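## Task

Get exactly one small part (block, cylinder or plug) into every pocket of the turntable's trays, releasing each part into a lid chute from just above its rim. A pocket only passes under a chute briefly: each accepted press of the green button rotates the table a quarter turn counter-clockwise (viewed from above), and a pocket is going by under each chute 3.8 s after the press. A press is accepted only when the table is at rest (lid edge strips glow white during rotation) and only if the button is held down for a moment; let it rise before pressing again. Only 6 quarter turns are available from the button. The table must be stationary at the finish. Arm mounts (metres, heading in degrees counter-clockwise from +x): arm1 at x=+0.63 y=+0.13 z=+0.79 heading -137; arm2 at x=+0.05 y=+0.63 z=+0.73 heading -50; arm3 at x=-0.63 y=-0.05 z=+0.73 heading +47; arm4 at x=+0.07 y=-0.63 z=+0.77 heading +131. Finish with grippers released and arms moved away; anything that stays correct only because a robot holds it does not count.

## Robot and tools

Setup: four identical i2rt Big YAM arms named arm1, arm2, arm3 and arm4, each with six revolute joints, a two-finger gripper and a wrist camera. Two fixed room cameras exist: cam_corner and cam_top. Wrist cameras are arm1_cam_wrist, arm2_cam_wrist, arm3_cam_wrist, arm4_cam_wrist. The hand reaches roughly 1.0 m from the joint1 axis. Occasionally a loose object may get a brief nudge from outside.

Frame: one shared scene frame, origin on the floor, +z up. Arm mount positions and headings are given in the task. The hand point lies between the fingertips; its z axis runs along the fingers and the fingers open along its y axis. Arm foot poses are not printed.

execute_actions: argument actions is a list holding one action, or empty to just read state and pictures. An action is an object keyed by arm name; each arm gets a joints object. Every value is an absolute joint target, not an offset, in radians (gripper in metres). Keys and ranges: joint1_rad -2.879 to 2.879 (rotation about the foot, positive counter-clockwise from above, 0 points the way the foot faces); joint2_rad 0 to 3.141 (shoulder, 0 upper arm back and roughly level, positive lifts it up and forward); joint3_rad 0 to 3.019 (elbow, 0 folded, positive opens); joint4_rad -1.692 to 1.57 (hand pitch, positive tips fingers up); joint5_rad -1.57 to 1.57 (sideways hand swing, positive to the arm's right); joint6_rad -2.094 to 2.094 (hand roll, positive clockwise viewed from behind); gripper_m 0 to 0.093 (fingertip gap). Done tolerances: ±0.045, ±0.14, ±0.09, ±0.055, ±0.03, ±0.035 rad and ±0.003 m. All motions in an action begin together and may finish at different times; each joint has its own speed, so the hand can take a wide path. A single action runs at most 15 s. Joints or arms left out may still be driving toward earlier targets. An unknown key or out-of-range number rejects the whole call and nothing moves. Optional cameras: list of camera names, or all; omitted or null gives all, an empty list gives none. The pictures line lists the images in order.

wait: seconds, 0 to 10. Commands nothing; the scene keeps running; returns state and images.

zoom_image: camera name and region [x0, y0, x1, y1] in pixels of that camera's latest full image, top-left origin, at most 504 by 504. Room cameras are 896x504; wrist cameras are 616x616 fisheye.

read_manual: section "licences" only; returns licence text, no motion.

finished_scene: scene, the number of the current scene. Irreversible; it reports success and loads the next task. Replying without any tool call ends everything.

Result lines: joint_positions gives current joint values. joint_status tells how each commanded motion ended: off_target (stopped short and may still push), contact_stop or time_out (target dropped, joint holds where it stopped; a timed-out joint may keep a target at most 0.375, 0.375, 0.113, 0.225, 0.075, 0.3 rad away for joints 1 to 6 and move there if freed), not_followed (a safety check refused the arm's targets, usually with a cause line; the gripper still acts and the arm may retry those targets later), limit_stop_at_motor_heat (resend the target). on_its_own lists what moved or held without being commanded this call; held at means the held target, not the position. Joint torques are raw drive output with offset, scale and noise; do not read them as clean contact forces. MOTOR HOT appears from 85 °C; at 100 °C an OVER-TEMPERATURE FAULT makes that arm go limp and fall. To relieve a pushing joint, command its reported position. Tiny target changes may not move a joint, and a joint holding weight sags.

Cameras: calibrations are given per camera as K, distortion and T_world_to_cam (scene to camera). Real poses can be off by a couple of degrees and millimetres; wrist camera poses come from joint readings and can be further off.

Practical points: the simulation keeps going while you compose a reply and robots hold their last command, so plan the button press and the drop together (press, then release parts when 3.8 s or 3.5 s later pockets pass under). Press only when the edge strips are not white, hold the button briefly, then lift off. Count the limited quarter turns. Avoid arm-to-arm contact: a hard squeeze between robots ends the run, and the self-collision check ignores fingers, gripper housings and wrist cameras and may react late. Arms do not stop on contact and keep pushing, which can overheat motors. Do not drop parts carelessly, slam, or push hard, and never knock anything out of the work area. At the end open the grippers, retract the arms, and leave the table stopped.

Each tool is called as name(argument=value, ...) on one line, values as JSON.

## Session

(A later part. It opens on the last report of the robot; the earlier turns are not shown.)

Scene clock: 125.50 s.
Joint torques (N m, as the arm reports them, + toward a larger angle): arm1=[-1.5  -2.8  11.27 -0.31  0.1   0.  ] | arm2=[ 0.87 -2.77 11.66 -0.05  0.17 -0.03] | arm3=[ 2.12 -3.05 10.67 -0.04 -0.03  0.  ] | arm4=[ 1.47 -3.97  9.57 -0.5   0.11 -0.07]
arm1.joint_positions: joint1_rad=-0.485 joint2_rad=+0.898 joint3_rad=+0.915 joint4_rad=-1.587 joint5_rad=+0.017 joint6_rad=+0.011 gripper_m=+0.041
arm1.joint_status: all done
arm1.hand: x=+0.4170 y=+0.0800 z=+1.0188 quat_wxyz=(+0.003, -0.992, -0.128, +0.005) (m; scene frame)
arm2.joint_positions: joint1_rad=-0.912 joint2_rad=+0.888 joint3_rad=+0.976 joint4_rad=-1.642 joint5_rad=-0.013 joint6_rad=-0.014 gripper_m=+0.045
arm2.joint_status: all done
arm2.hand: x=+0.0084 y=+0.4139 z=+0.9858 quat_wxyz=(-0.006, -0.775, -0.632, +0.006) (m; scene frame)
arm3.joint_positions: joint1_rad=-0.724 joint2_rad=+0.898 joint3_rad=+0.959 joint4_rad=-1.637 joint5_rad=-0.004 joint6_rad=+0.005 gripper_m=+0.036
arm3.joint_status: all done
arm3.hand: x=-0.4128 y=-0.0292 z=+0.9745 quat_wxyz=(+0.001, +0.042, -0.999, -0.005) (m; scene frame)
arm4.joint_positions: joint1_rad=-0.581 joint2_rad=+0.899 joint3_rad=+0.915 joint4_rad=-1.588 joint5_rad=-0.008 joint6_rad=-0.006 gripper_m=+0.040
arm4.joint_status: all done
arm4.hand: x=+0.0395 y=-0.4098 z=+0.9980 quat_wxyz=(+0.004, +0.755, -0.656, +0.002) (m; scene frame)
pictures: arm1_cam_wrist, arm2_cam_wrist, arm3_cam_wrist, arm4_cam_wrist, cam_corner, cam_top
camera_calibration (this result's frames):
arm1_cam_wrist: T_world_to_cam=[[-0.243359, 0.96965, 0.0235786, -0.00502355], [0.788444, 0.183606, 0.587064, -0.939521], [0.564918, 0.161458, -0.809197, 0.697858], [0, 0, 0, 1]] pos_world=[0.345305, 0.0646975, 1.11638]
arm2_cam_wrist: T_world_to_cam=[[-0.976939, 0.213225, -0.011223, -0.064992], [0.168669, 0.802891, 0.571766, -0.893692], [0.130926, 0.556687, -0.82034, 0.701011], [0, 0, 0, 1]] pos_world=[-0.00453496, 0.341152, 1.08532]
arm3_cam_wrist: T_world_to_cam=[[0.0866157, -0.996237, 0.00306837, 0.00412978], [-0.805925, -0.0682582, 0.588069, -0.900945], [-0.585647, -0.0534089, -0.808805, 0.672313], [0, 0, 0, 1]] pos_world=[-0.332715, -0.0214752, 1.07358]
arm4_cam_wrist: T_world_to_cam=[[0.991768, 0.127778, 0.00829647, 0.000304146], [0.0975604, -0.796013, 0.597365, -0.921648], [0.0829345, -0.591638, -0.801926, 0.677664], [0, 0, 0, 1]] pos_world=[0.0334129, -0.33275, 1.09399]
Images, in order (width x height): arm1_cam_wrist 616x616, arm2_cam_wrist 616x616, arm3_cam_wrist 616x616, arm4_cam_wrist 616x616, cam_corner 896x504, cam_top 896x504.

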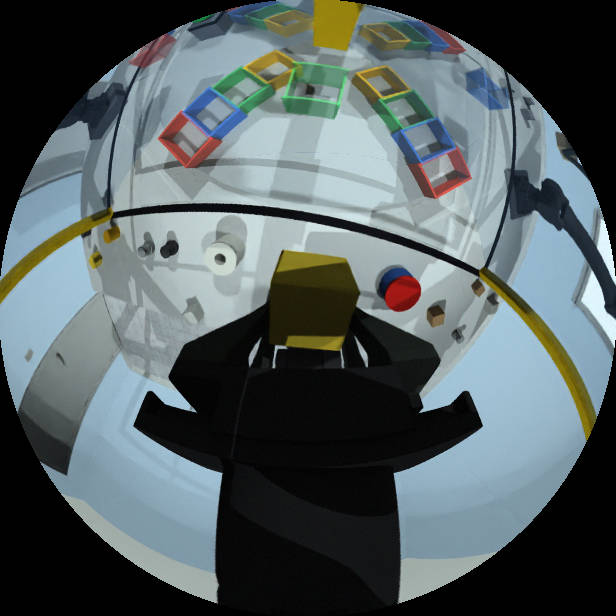

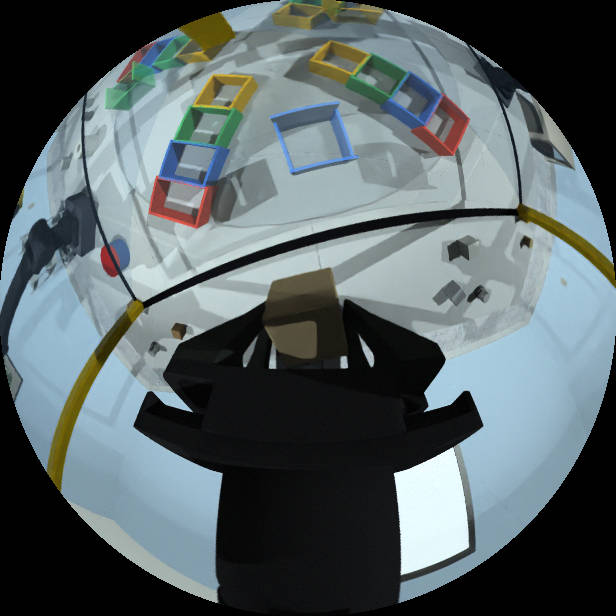

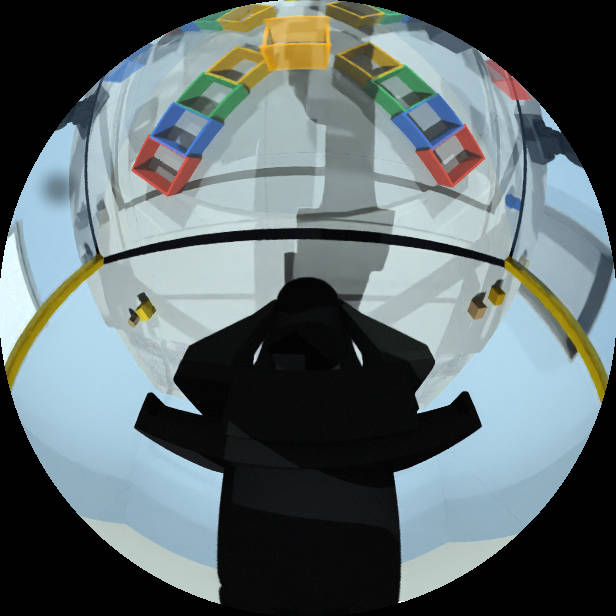

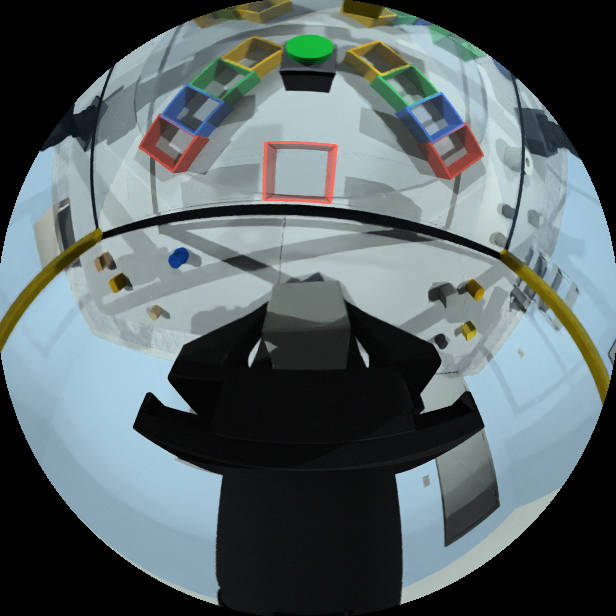

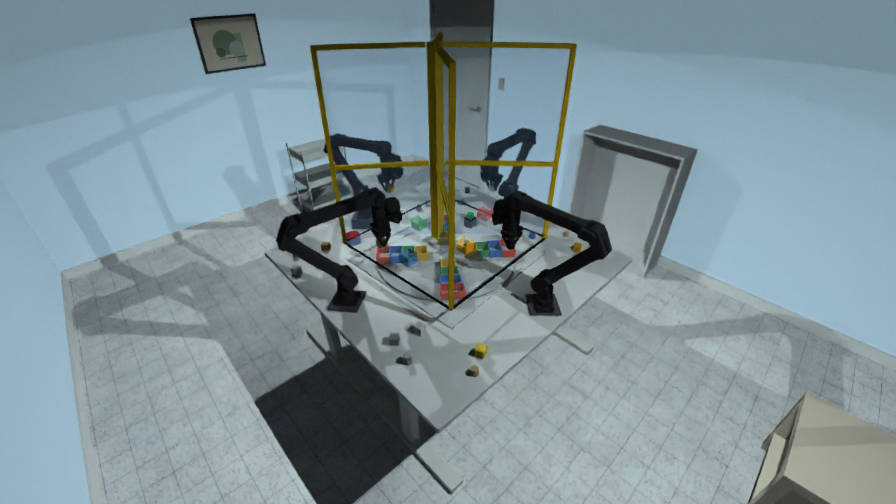

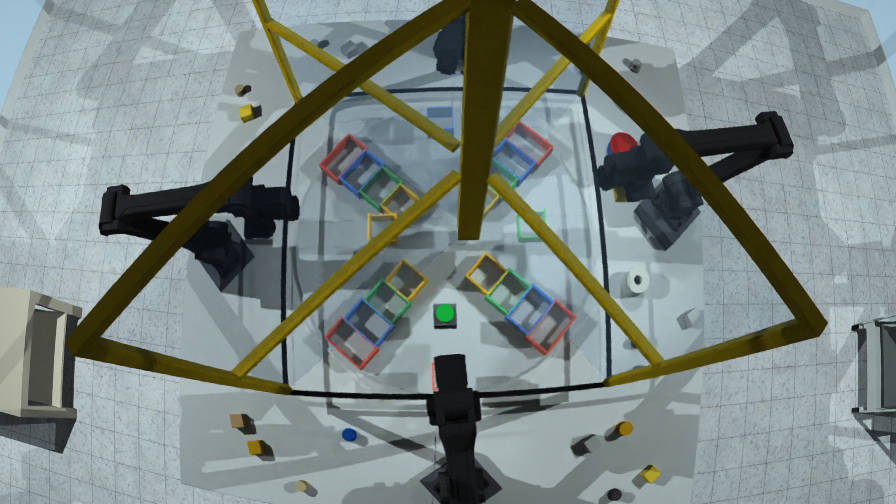

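execute_actions(actions=[{"arm1":{"joints":{"joint1_rad":-0.513,"joint2_rad":1.49,"joint3_rad":1.19,"joint4_rad":-1.23,"joint6_rad":0.1}},"arm2":{"joints":{"joint1_rad":-0.93,"joint2_rad":1.25,"joint3_rad":1.115,"joint4_rad":-1.4,"joint6_rad":-0.2}},"arm3":{"joints":{"joint1_rad":-0.692,"joint2_rad":1.415,"joint3_rad":1.25,"joint4_rad":-0.96}},"arm4":{"joints":{"joint1_rad":-0.55,"joint2_rad":1.18,"joint3_rad":0.95,"joint4_rad":-1.3}}}])

Scene clock: 155.47 s.
Joint torques (N m, as the arm reports them, + toward a larger angle): arm1=[ -1.76 -14.96  10.6    0.8    0.11   0.24] | arm2=[-0.31 -9.06 12.73  0.42  0.15 -0.21] | arm3=[  2.57 -13.51  10.86   2.12   0.02   0.01] | arm4=[ 1.23 -8.73  9.83  0.69  0.11 -0.1 ]
arm1.joint_positions: joint1_rad=-0.501 joint2_rad=+1.509 joint3_rad=+1.166 joint4_rad=-1.243 joint5_rad=+0.017 joint6_rad=+0.086 gripper_m=+0.041
arm1.joint_status: all done
arm1.hand: x=+0.2211 y=+0.0322 z=+0.9291 quat_wxyz=(+0.004, -0.997, -0.083, -0.003) (m; scene frame)
arm2.joint_positions: joint1_rad=-0.921 joint2_rad=+1.261 joint3_rad=+1.078 joint4_rad=-1.407 joint5_rad=-0.013 joint6_rad=-0.186 gripper_m=+0.045
arm2.joint_status: all done
arm2.hand: x=-0.0213 y=+0.2959 z=+0.9274 quat_wxyz=(+0.005, -0.721, -0.693, -0.009) (m; scene frame)
arm3.joint_positions: joint1_rad=-0.704 joint2_rad=+1.427 joint3_rad=+1.214 joint4_rad=-0.980 joint5_rad=-0.004 joint6_rad=+0.005 gripper_m=+0.036
arm3.joint_status: all done
arm3.hand: x=-0.1351 y=+0.0059 z=+0.9347 quat_wxyz=(-0.189, +0.051, -0.981, -0.015) (m; scene frame)
arm4.joint_positions: joint1_rad=-0.556 joint2_rad=+1.197 joint3_rad=+0.915 joint4_rad=-1.313 joint5_rad=-0.008 joint6_rad=-0.006 gripper_m=+0.040
arm4.joint_status: all done
arm4.hand: x=+0.0209 y=-0.3255 z=+0.9237 quat_wxyz=(+0.012, +0.763, -0.646, +0.011) (m; scene frame)
pictures: arm1_cam_wrist, arm2_cam_wrist, arm3_cam_wrist, arm4_cam_wrist, cam_corner, cam_top
camera_calibration (this result's frames):
arm1_cam_wrist: T_world_to_cam=[[-0.15459, 0.987679, 0.0243385, -0.025126], [0.792766, 0.109306, 0.599645, -0.733849], [0.589596, 0.111994, -0.799896, 0.73114], [0, 0, 0, 1]] pos_world=[0.146809, 0.0231473, 1.0255]
arm2_cam_wrist: T_world_to_cam=[[-0.998501, 0.0527794, -0.0145172, -0.0194196], [0.0335148, 0.799137, 0.600214, -0.788626], [0.0432801, 0.598827, -0.799708, 0.689177], [0, 0, 0, 1]] pos_world=[-0.0227875, 0.218548, 1.0242]
arm3_cam_wrist: T_world_to_cam=[[0.104195, -0.994555, 0.00202567, 0.0184693], [-0.964678, -0.100569, 0.243481, -0.350498], [-0.241952, -0.0273236, -0.969903, 1.00156], [0, 0, 0, 1]] pos_world=[-0.0977138, 0.0104857, 1.05671]
arm4_cam_wrist: T_world_to_cam=[[0.98834, 0.152038, 0.00828533, 0.0166478], [0.114731, -0.779385, 0.615951, -0.820462], [0.100106, -0.607818, -0.787741, 0.65075], [0, 0, 0, 1]] pos_world=[0.0125349, -0.246449, 1.01785]
Images, in order (width x height): arm1_cam_wrist 616x616, arm2_cam_wrist 616x616, arm3_cam_wrist 616x616, arm4_cam_wrist 616x616, cam_corner 896x504, cam_top 896x504.

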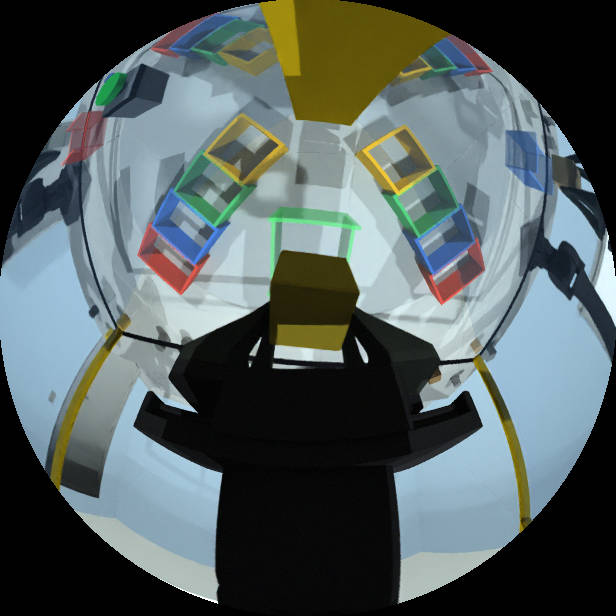

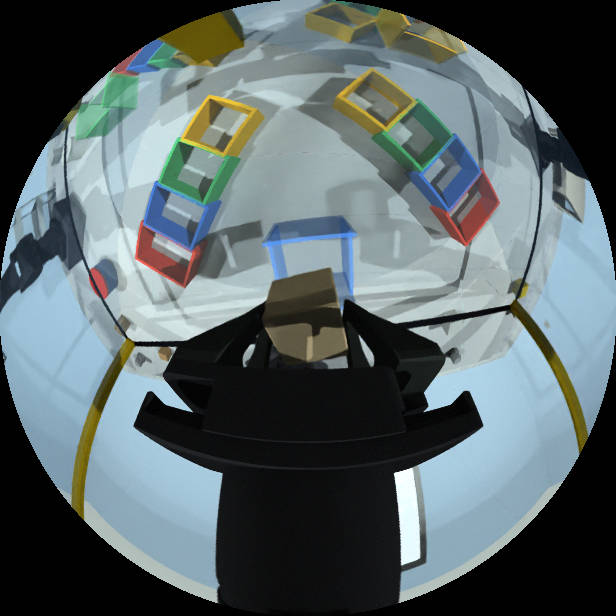

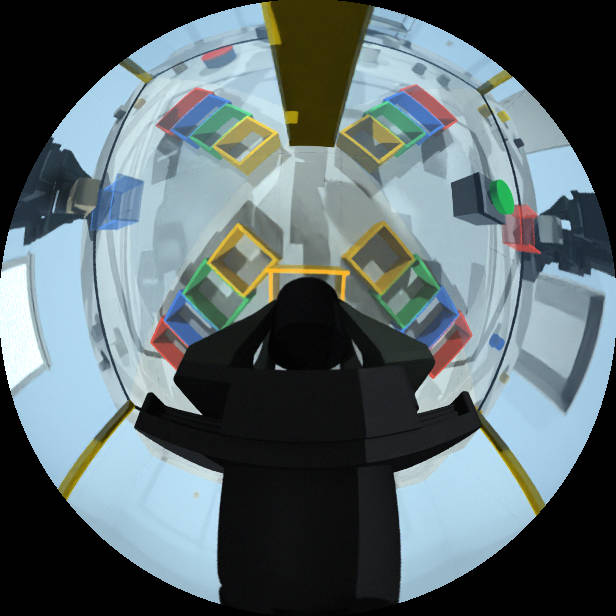

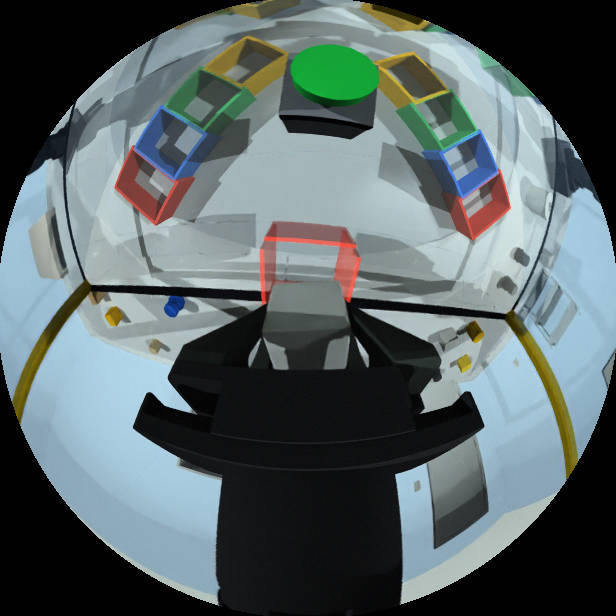

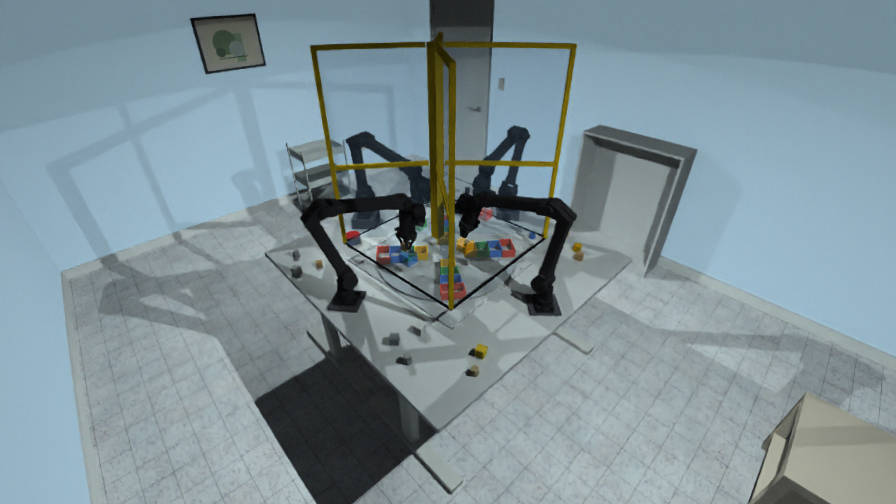

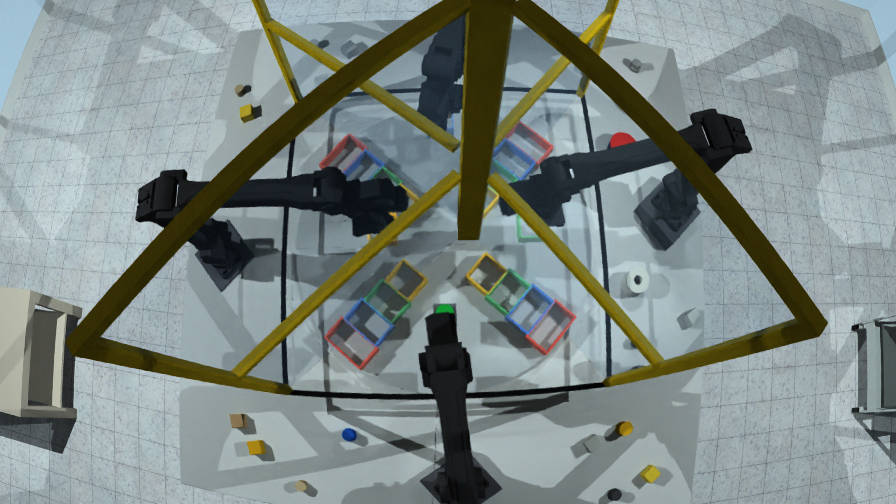

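execute_actions(actions=[{"arm1":{"joints":{"joint3_rad":1.205,"joint4_rad":-1.25}},"arm4":{"joints":{"joint1_rad":-0.607,"joint2_rad":1.3,"joint3_rad":1.3,"joint4_rad":-1.5}}}], cameras=[])

execute_actions(actions=[{"arm4":{"joints":{"joint2_rad":1.53,"joint3_rad":1.385,"joint4_rad":-1.37}}}], cameras=["arm4_cam_wrist","arm3_cam_wrist","arm1_cam_wrist","cam_top"])

Scene clock: 185.03 s.
Joint torques (N m, as the arm reports them, + toward a larger angle): arm1=[ -1.75 -15.    11.9   -0.07   0.11   0.24] | arm2=[-0.26 -8.99 12.73  0.36  0.15 -0.2 ] | arm3=[  2.42 -13.35  10.92   2.22  -0.01   0.02] | arm4=[ 0.37 -9.9  11.28 -0.4   0.12 -0.07]
arm1.joint_positions: joint1_rad=-0.501 joint2_rad=+1.509 joint3_rad=+1.166 joint4_rad=-1.243 joint5_rad=+0.017 joint6_rad=+0.086 gripper_m=+0.041
arm1.joint_status: all done
arm1.hand: x=+0.2211 y=+0.0322 z=+0.9290 quat_wxyz=(+0.004, -0.997, -0.083, -0.003) (m; scene frame)
arm2.joint_positions: joint1_rad=-0.921 joint2_rad=+1.261 joint3_rad=+1.078 joint4_rad=-1.407 joint5_rad=-0.013 joint6_rad=-0.186 gripper_m=+0.045
arm2.joint_status: not commanded
arm2.hand: x=-0.0213 y=+0.2959 z=+0.9274 quat_wxyz=(+0.005, -0.721, -0.693, -0.009) (m; scene frame)
arm3.joint_positions: joint1_rad=-0.704 joint2_rad=+1.427 joint3_rad=+1.214 joint4_rad=-0.980 joint5_rad=-0.004 joint6_rad=+0.005 gripper_m=+0.036
arm3.joint_status: not commanded
arm3.hand: x=-0.1351 y=+0.0059 z=+0.9347 quat_wxyz=(-0.189, +0.051, -0.981, -0.015) (m; scene frame)
arm4.joint_positions: joint1_rad=-0.605 joint2_rad=+1.309 joint3_rad=+1.249 joint4_rad=-1.488 joint5_rad=-0.008 joint6_rad=-0.006 gripper_m=+0.040
arm4.joint_status: all done
arm4.hand: x=+0.0278 y=-0.2544 z=+1.0131 quat_wxyz=(-0.004, +0.747, -0.665, -0.007) (m; scene frame)
pictures: none
No camera images: the call's "cameras" was empty. Leave "cameras" out to get every camera's image.

Scene clock: 186.17 s.
Joint torques (N m, as the arm reports them, + toward a larger angle): arm1=[ -1.69 -14.96  11.9   -0.09   0.11   0.24] | arm2=[-0.29 -8.74 12.73  0.44  0.14 -0.21] | arm3=[  2.57 -13.31  10.83   2.13  -0.02   0.  ] | arm4=[  0.03 -14.72  10.76   0.49   0.11  -0.1 ]
arm1.joint_positions: joint1_rad=-0.501 joint2_rad=+1.509 joint3_rad=+1.166 joint4_rad=-1.243 joint5_rad=+0.017 joint6_rad=+0.086 gripper_m=+0.041
arm1.joint_status: not commanded
arm1.hand: x=+0.2211 y=+0.0322 z=+0.9290 quat_wxyz=(+0.004, -0.997, -0.083, -0.003) (m; scene frame)
arm2.joint_positions: joint1_rad=-0.921 joint2_rad=+1.261 joint3_rad=+1.078 joint4_rad=-1.407 joint5_rad=-0.013 joint6_rad=-0.186 gripper_m=+0.045
arm2.joint_status: not commanded
arm2.hand: x=-0.0213 y=+0.2959 z=+0.9274 quat_wxyz=(+0.005, -0.721, -0.693, -0.009) (m; scene frame)
arm3.joint_positions: joint1_rad=-0.704 joint2_rad=+1.427 joint3_rad=+1.214 joint4_rad=-0.980 joint5_rad=-0.004 joint6_rad=+0.005 gripper_m=+0.036
arm3.joint_status: not commanded
arm3.hand: x=-0.1351 y=+0.0059 z=+0.9347 quat_wxyz=(-0.189, +0.051, -0.981, -0.015) (m; scene frame)
arm4.joint_positions: joint1_rad=-0.605 joint2_rad=+1.555 joint3_rad=+1.340 joint4_rad=-1.380 joint5_rad=-0.008 joint6_rad=-0.006 gripper_m=+0.040
arm4.joint_status: all done
arm4.hand: x=+0.0200 y=-0.1809 z=+0.9503 quat_wxyz=(+0.012, +0.747, -0.665, +0.011) (m; scene frame)
pictures: arm1_cam_wrist, arm3_cam_wrist, arm4_cam_wrist, cam_top
camera_calibration (this result's frames):
arm1_cam_wrist: T_world_to_cam=[[-0.154603, 0.987676, 0.0243756, -0.0251518], [0.792544, 0.109252, 0.599948, -0.733985], [0.589891, 0.112073, -0.799667, 0.73074], [0, 0, 0, 1]] pos_world=[0.146769, 0.0231353, 1.02532]
arm3_cam_wrist: T_world_to_cam=[[0.104195, -0.994555, 0.00202567, 0.0184693], [-0.964678, -0.100569, 0.243481, -0.350498], [-0.241952, -0.0273236, -0.969903, 1.00156], [0, 0, 0, 1]] pos_world=[-0.0977138, 0.0104857, 1.05671]
arm4_cam_wrist: T_world_to_cam=[[0.99462, 0.103235, 0.00861793, -0.013945], [0.0760914, -0.78448, 0.615468, -0.723694], [0.0702986, -0.611501, -0.788115, 0.759968], [0, 0, 0, 1]] pos_world=[0.0155122, -0.101563, 1.04447]
Images, in order (width x height): arm1_cam_wrist 616x616, arm3_cam_wrist 616x616, arm4_cam_wrist 616x616, cam_top 896x504.

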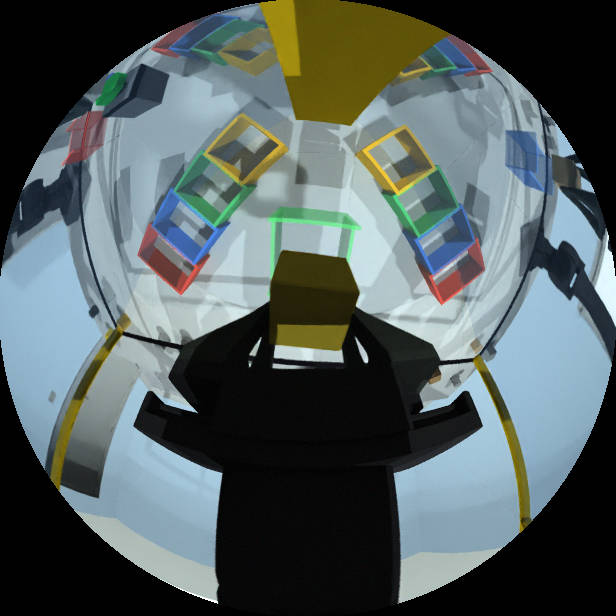

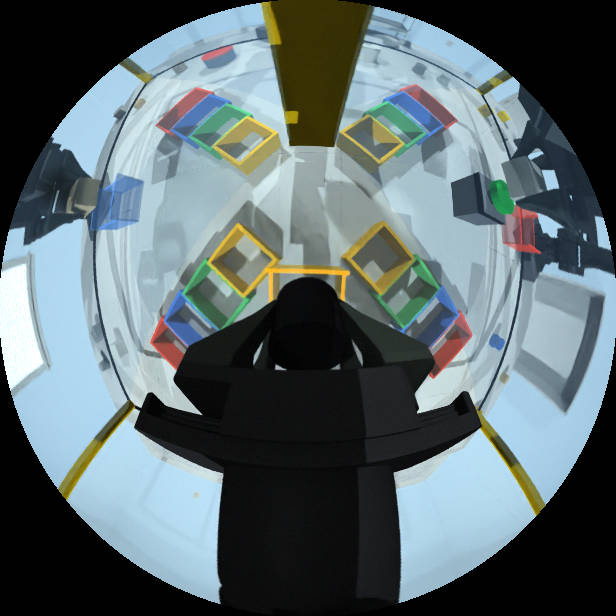

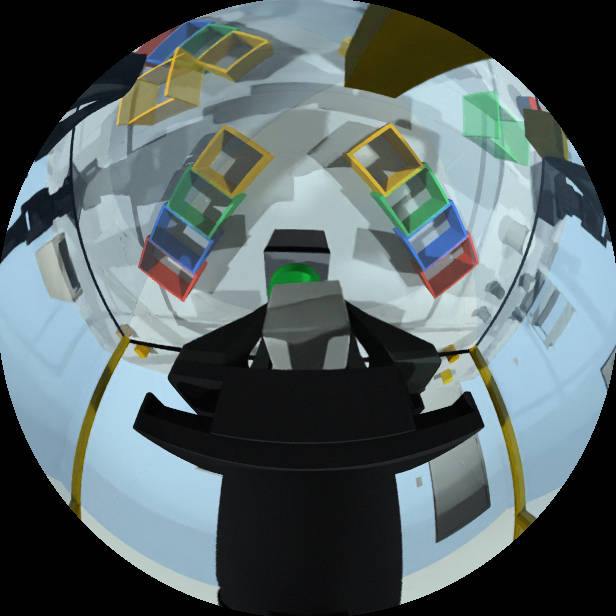

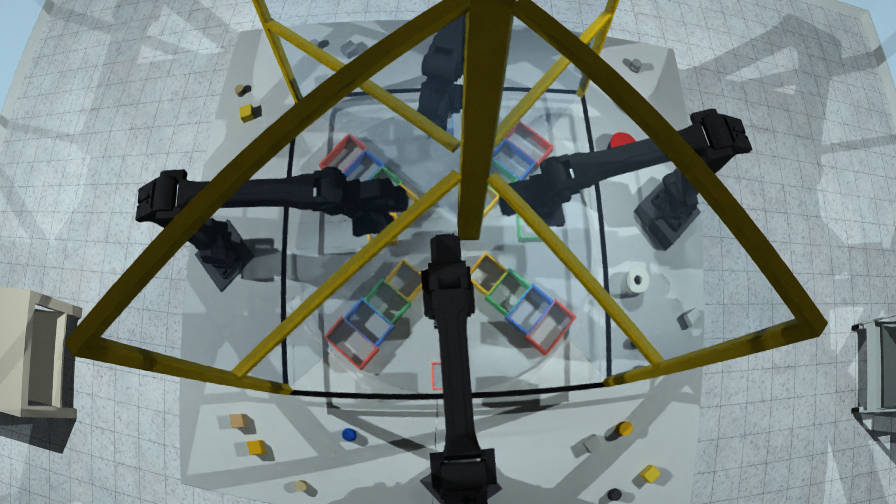

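execute_actions(actions=[{"arm1":{"joints":{"joint4_rad":-1.2}},"arm4":{"joints":{"joint1_rad":-0.58}}}], cameras=[])

execute_actions(actions=[{"arm4":{"joints":{"joint2_rad":1.63}}}], cameras=["arm3_cam_wrist","cam_top"])

execute_actions(actions=[{"arm4":{"joints":{"joint2_rad":1.48}}}], cameras=["cam_top"])

execute_actions(actions=[{"arm4":{"joints":{"joint1_rad":-0.55,"joint2_rad":1.2,"joint3_rad":0.93,"joint4_rad":-1.32}}}], cameras=["cam_top","arm4_cam_wrist"])

wait(seconds=1.2)

Scene clock: 200.50 s.
Joint torques (N m, as the arm reports them, + toward a larger angle): arm1=[ -1.7  -15.08  11.89   0.98   0.11   0.24] | arm2=[-0.16 -9.06 12.66  0.37  0.13 -0.21] | arm3=[  2.63 -13.44  10.81   2.08  -0.01  -0.01] | arm4=[  1.74 -14.6   10.67   0.53   0.14  -0.09]
arm1.joint_positions: joint1_rad=-0.501 joint2_rad=+1.509 joint3_rad=+1.166 joint4_rad=-1.215 joint5_rad=+0.017 joint6_rad=+0.086 gripper_m=+0.041
arm1.joint_status: all done
arm1.hand: x=+0.2145 y=+0.0305 z=+0.9290 quat_wxyz=(+0.002, -0.996, -0.083, +0.010) (m; scene frame)
arm2.joint_positions: joint1_rad=-0.921 joint2_rad=+1.261 joint3_rad=+1.078 joint4_rad=-1.407 joint5_rad=-0.013 joint6_rad=-0.186 gripper_m=+0.045
arm2.joint_status: not commanded
arm2.hand: x=-0.0213 y=+0.2959 z=+0.9274 quat_wxyz=(+0.005, -0.721, -0.693, -0.009) (m; scene frame)
arm3.joint_positions: joint1_rad=-0.704 joint2_rad=+1.427 joint3_rad=+1.214 joint4_rad=-0.980 joint5_rad=-0.004 joint6_rad=+0.005 gripper_m=+0.036
arm3.joint_status: not commanded
arm3.hand: x=-0.1351 y=+0.0059 z=+0.9347 quat_wxyz=(-0.189, +0.051, -0.981, -0.015) (m; scene frame)
arm4.joint_positions: joint1_rad=-0.584 joint2_rad=+1.555 joint3_rad=+1.340 joint4_rad=-1.380 joint5_rad=-0.008 joint6_rad=-0.006 gripper_m=+0.040
arm4.joint_status: all done
arm4.hand: x=+0.0106 y=-0.1821 z=+0.9502 quat_wxyz=(+0.012, +0.754, -0.657, +0.011) (m; scene frame)
pictures: none
No camera images: the call's "cameras" was empty. Leave "cameras" out to get every camera's image.

Scene clock: 201.27 s.
Joint torques (N m, as the arm reports them, + toward a larger angle): arm1=[ -1.67 -14.98  11.94   0.97   0.11   0.24] | arm2=[-0.11 -8.83 12.73  0.45  0.15 -0.21] | arm3=[  2.57 -13.27  10.73   2.07   0.01   0.  ] | arm4=[  1.64 -12.03  10.19   0.42   0.23  -0.11]
arm1.joint_positions: joint1_rad=-0.501 joint2_rad=+1.509 joint3_rad=+1.166 joint4_rad=-1.215 joint5_rad=+0.017 joint6_rad=+0.086 gripper_m=+0.041
arm1.joint_status: not commanded
arm1.hand: x=+0.2145 y=+0.0305 z=+0.9290 quat_wxyz=(+0.002, -0.996, -0.083, +0.010) (m; scene frame)
arm2.joint_positions: joint1_rad=-0.921 joint2_rad=+1.261 joint3_rad=+1.078 joint4_rad=-1.407 joint5_rad=-0.013 joint6_rad=-0.186 gripper_m=+0.045
arm2.joint_status: not commanded
arm2.hand: x=-0.0213 y=+0.2959 z=+0.9274 quat_wxyz=(+0.005, -0.721, -0.693, -0.009) (m; scene frame)
arm3.joint_positions: joint1_rad=-0.704 joint2_rad=+1.427 joint3_rad=+1.214 joint4_rad=-0.980 joint5_rad=-0.004 joint6_rad=+0.005 gripper_m=+0.036
arm3.joint_status: not commanded
arm3.hand: x=-0.1351 y=+0.0059 z=+0.9347 quat_wxyz=(-0.189, +0.051, -0.981, -0.015) (m; scene frame)
arm4.joint_positions: joint1_rad=-0.584 joint2_rad=+1.614 joint3_rad=+1.346 joint4_rad=-1.383 joint5_rad=-0.010 joint6_rad=-0.006 gripper_m=+0.039
arm4.joint_status: all done
arm4.hand: x=+0.0098 y=-0.1785 z=+0.9266 quat_wxyz=(+0.031, +0.753, -0.657, +0.031) (m; scene frame)
pictures: arm3_cam_wrist, cam_top
camera_calibration (this result's frames):
arm3_cam_wrist: T_world_to_cam=[[0.104195, -0.994555, 0.00202567, 0.0184693], [-0.964678, -0.100569, 0.243481, -0.350498], [-0.241952, -0.0273236, -0.969903, 1.00156], [0, 0, 0, 1]] pos_world=[-0.0977138, 0.0104857, 1.05671]
Images, in order (width x height): arm3_cam_wrist 616x616, cam_top 896x504.

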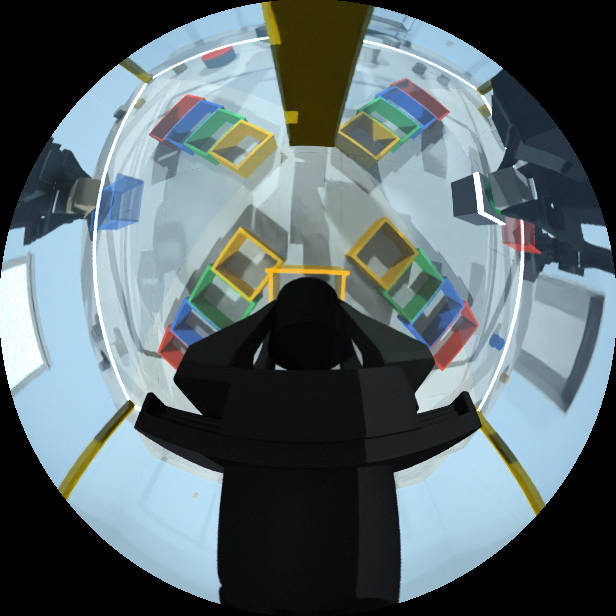

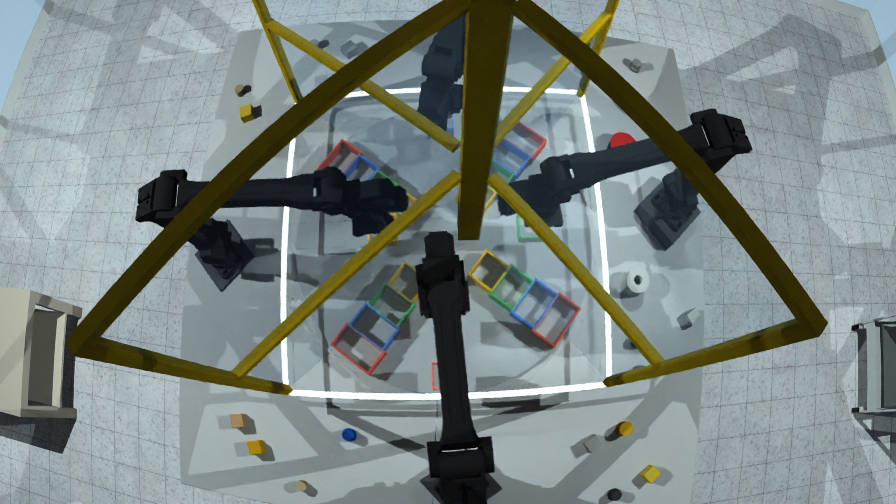

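Scene clock: 202.27 s.
Joint torques (N m, as the arm reports them, + toward a larger angle): arm1=[ -1.7  -15.04  11.95   0.97   0.11   0.23] | arm2=[-0.25 -8.85 12.74  0.36  0.14 -0.2 ] | arm3=[  2.51 -13.13  10.84   2.11   0.    -0.02] | arm4=[  1.33 -12.43  10.63   0.67   0.24  -0.07]
arm1.joint_positions: joint1_rad=-0.501 joint2_rad=+1.509 joint3_rad=+1.166 joint4_rad=-1.215 joint5_rad=+0.017 joint6_rad=+0.086 gripper_m=+0.041
arm1.joint_status: not commanded
arm1.hand: x=+0.2145 y=+0.0305 z=+0.9292 quat_wxyz=(+0.002, -0.996, -0.083, +0.011) (m; scene frame)
arm2.joint_positions: joint1_rad=-0.921 joint2_rad=+1.261 joint3_rad=+1.078 joint4_rad=-1.407 joint5_rad=-0.013 joint6_rad=-0.186 gripper_m=+0.045
arm2.joint_status: not commanded
arm2.hand: x=-0.0213 y=+0.2959 z=+0.9274 quat_wxyz=(+0.005, -0.721, -0.693, -0.009) (m; scene frame)
arm3.joint_positions: joint1_rad=-0.704 joint2_rad=+1.427 joint3_rad=+1.214 joint4_rad=-0.980 joint5_rad=-0.004 joint6_rad=+0.005 gripper_m=+0.036
arm3.joint_status: not commanded
arm3.hand: x=-0.1351 y=+0.0059 z=+0.9347 quat_wxyz=(-0.189, +0.051, -0.981, -0.015) (m; scene frame)
arm4.joint_positions: joint1_rad=-0.584 joint2_rad=+1.480 joint3_rad=+1.346 joint4_rad=-1.381 joint5_rad=-0.010 joint6_rad=-0.006 gripper_m=+0.039
arm4.joint_status: all done
arm4.hand: x=+0.0105 y=-0.1854 z=+0.9842 quat_wxyz=(-0.014, +0.754, -0.657, -0.020) (m; scene frame)
pictures: cam_top
Images, in order (width x height): cam_top 896x504.

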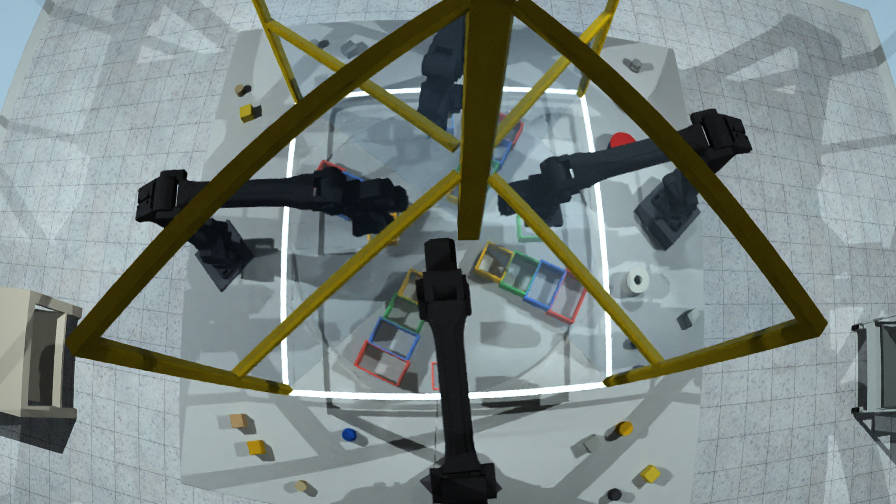

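Scene clock: 203.47 s.
Joint torques (N m, as the arm reports them, + toward a larger angle): arm1=[ -1.67 -14.98  11.92   0.97   0.11   0.24] | arm2=[-0.31 -8.88 12.73  0.38  0.14 -0.2 ] | arm3=[  2.38 -13.41  10.93   2.12  -0.03   0.  ] | arm4=[ 0.65 -6.9   8.06  0.18  0.19 -0.11]
arm1.joint_positions: joint1_rad=-0.501 joint2_rad=+1.509 joint3_rad=+1.166 joint4_rad=-1.215 joint5_rad=+0.017 joint6_rad=+0.086 gripper_m=+0.041
arm1.joint_status: not commanded
arm1.hand: x=+0.2145 y=+0.0305 z=+0.9290 quat_wxyz=(+0.002, -0.996, -0.083, +0.010) (m; scene frame)
arm2.joint_positions: joint1_rad=-0.921 joint2_rad=+1.261 joint3_rad=+1.078 joint4_rad=-1.407 joint5_rad=-0.013 joint6_rad=-0.186 gripper_m=+0.045
arm2.joint_status: not commanded
arm2.hand: x=-0.0213 y=+0.2959 z=+0.9274 quat_wxyz=(+0.005, -0.721, -0.693, -0.009) (m; scene frame)
arm3.joint_positions: joint1_rad=-0.704 joint2_rad=+1.427 joint3_rad=+1.214 joint4_rad=-0.980 joint5_rad=-0.004 joint6_rad=+0.005 gripper_m=+0.036
arm3.joint_status: not commanded
arm3.hand: x=-0.1351 y=+0.0059 z=+0.9347 quat_wxyz=(-0.189, +0.051, -0.981, -0.015) (m; scene frame)
arm4.joint_positions: joint1_rad=-0.552 joint2_rad=+1.205 joint3_rad=+0.920 joint4_rad=-1.327 joint5_rad=-0.010 joint6_rad=-0.006 gripper_m=+0.039
arm4.joint_status: all done
arm4.hand: x=+0.0193 y=-0.3271 z=+0.9238 quat_wxyz=(+0.018, +0.764, -0.644, +0.016) (m; scene frame)
pictures: arm4_cam_wrist, cam_top
camera_calibration (this result's frames):
arm4_cam_wrist: T_world_to_cam=[[0.987597, 0.156893, 0.00605334, 0.0220984], [0.118312, -0.768978, 0.628231, -0.829562], [0.10322, -0.619723, -0.778003, 0.637101], [0, 0, 0, 1]] pos_world=[0.0105612, -0.246556, 1.01669]
Images, in order (width x height): arm4_cam_wrist 616x616, cam_top 896x504.

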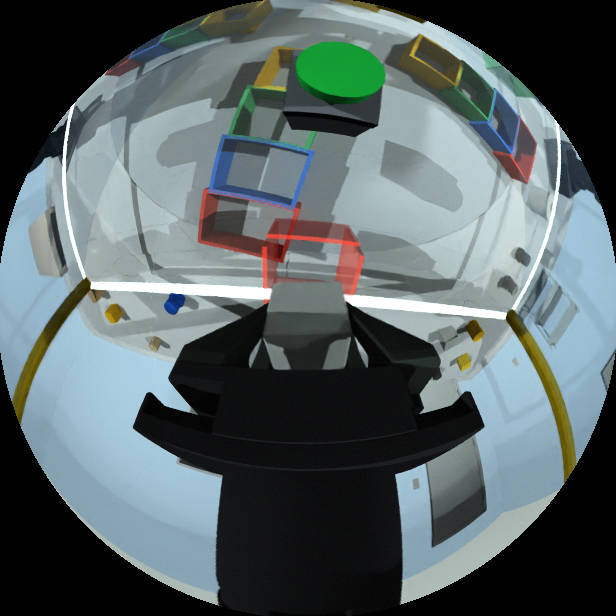

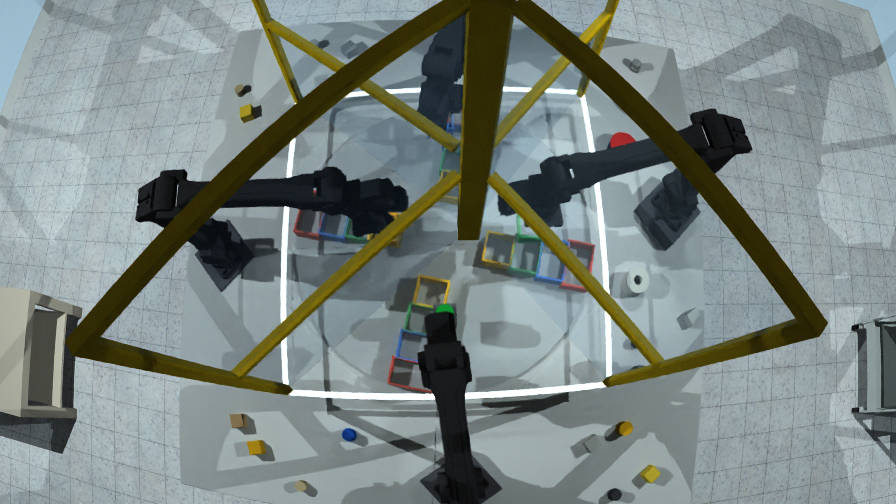

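Scene clock: 204.67 s.
Joint torques (N m, as the arm reports them, + toward a larger angle): arm1=[ -1.63 -15.09  11.94   0.98   0.11   0.24] | arm2=[-0.39 -8.99 12.8   0.42  0.16 -0.2 ] | arm3=[  2.87 -13.35  10.76   2.07   0.    -0.01] | arm4=[ 0.73 -7.29  7.87  0.37  0.21 -0.08]
arm1.joint_positions: joint1_rad=-0.501 joint2_rad=+1.509 joint3_rad=+1.166 joint4_rad=-1.215 joint5_rad=+0.017 joint6_rad=+0.086 gripper_m=+0.041
arm1.joint_status: not commanded
arm1.hand: x=+0.2145 y=+0.0305 z=+0.9290 quat_wxyz=(+0.002, -0.996, -0.083, +0.010) (m; scene frame)
arm2.joint_positions: joint1_rad=-0.921 joint2_rad=+1.261 joint3_rad=+1.078 joint4_rad=-1.407 joint5_rad=-0.013 joint6_rad=-0.186 gripper_m=+0.045
arm2.joint_status: not commanded
arm2.hand: x=-0.0213 y=+0.2959 z=+0.9274 quat_wxyz=(+0.005, -0.721, -0.693, -0.009) (m; scene frame)
arm3.joint_positions: joint1_rad=-0.704 joint2_rad=+1.427 joint3_rad=+1.214 joint4_rad=-0.980 joint5_rad=-0.004 joint6_rad=+0.005 gripper_m=+0.036
arm3.joint_status: not commanded
arm3.hand: x=-0.1351 y=+0.0059 z=+0.9347 quat_wxyz=(-0.189, +0.051, -0.981, -0.015) (m; scene frame)
arm4.joint_positions: joint1_rad=-0.552 joint2_rad=+1.205 joint3_rad=+0.920 joint4_rad=-1.327 joint5_rad=-0.010 joint6_rad=-0.006 gripper_m=+0.039
arm4.joint_status: all done
arm4.hand: x=+0.0193 y=-0.3271 z=+0.9238 quat_wxyz=(+0.018, +0.764, -0.644, +0.016) (m; scene frame)
wait: 1.20 s; at rest by 0.27 s
pictures: arm1_cam_wrist, arm2_cam_wrist, arm3_cam_wrist, arm4_cam_wrist, cam_corner, cam_top
camera_calibration (this result's frames):
arm1_cam_wrist: T_world_to_cam=[[-0.153708, 0.987879, 0.0216583, -0.022162], [0.808451, 0.113127, 0.577589, -0.711325], [0.568138, 0.10629, -0.81604, 0.754924], [0, 0, 0, 1]] pos_world=[0.142763, 0.0221227, 1.02738]
arm2_cam_wrist: T_world_to_cam=[[-0.998501, 0.0527794, -0.0145172, -0.0194196], [0.0335148, 0.799137, 0.600214, -0.788626], [0.0432801, 0.598827, -0.799708, 0.689177], [0, 0, 0, 1]] pos_world=[-0.0227875, 0.218548, 1.0242]
arm3_cam_wrist: T_world_to_cam=[[0.104195, -0.994555, 0.00202567, 0.0184693], [-0.964678, -0.100569, 0.243481, -0.350498], [-0.241952, -0.0273236, -0.969903, 1.00156], [0, 0, 0, 1]] pos_world=[-0.0977138, 0.0104857, 1.05671]
arm4_cam_wrist: T_world_to_cam=[[0.987597, 0.156893, 0.00605334, 0.0220984], [0.118312, -0.768978, 0.628231, -0.829562], [0.10322, -0.619723, -0.778003, 0.637101], [0, 0, 0, 1]] pos_world=[0.0105612, -0.246556, 1.01669]
Images, in order (width x height): arm1_cam_wrist 616x616, arm2_cam_wrist 616x616, arm3_cam_wrist 616x616, arm4_cam_wrist 616x616, cam_corner 896x504, cam_top 896x504.

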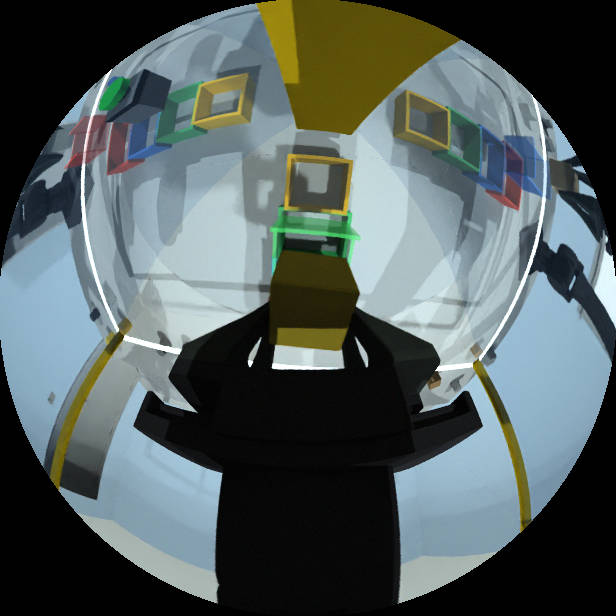

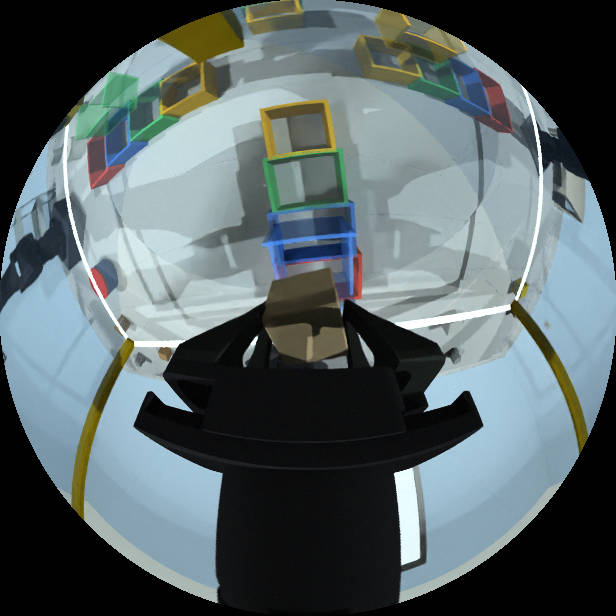

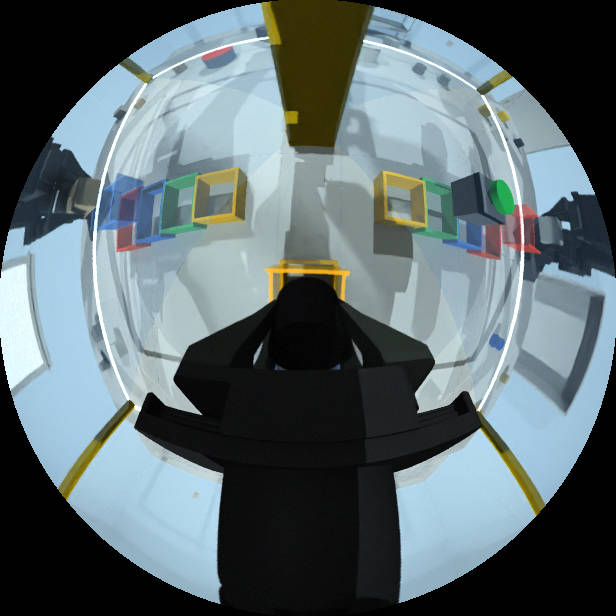

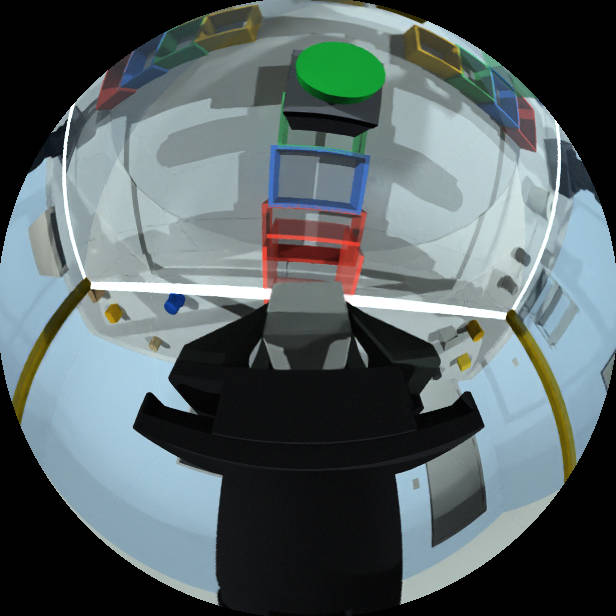

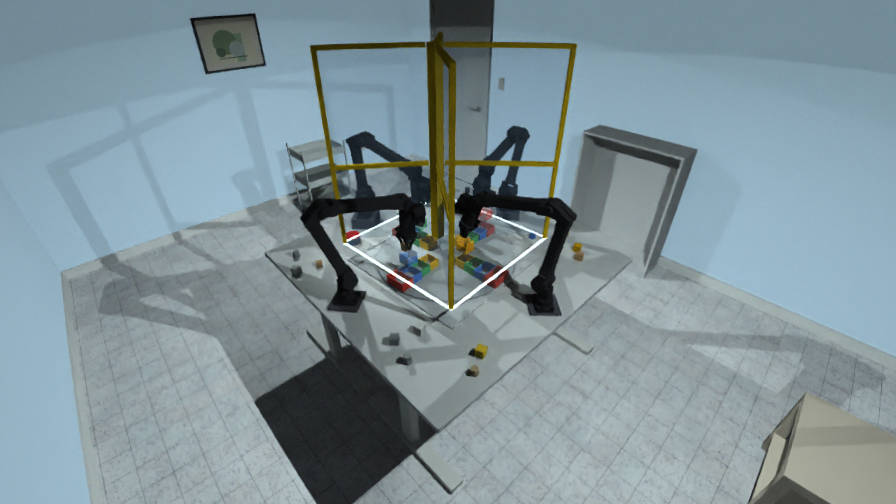

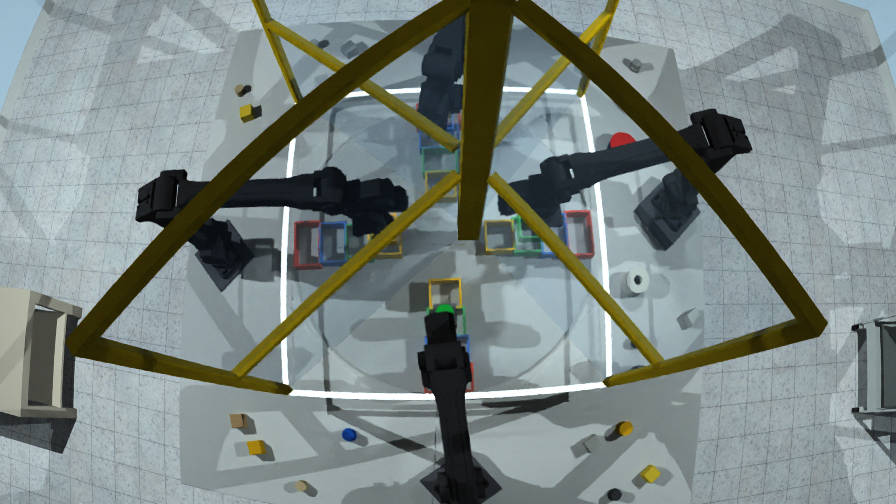

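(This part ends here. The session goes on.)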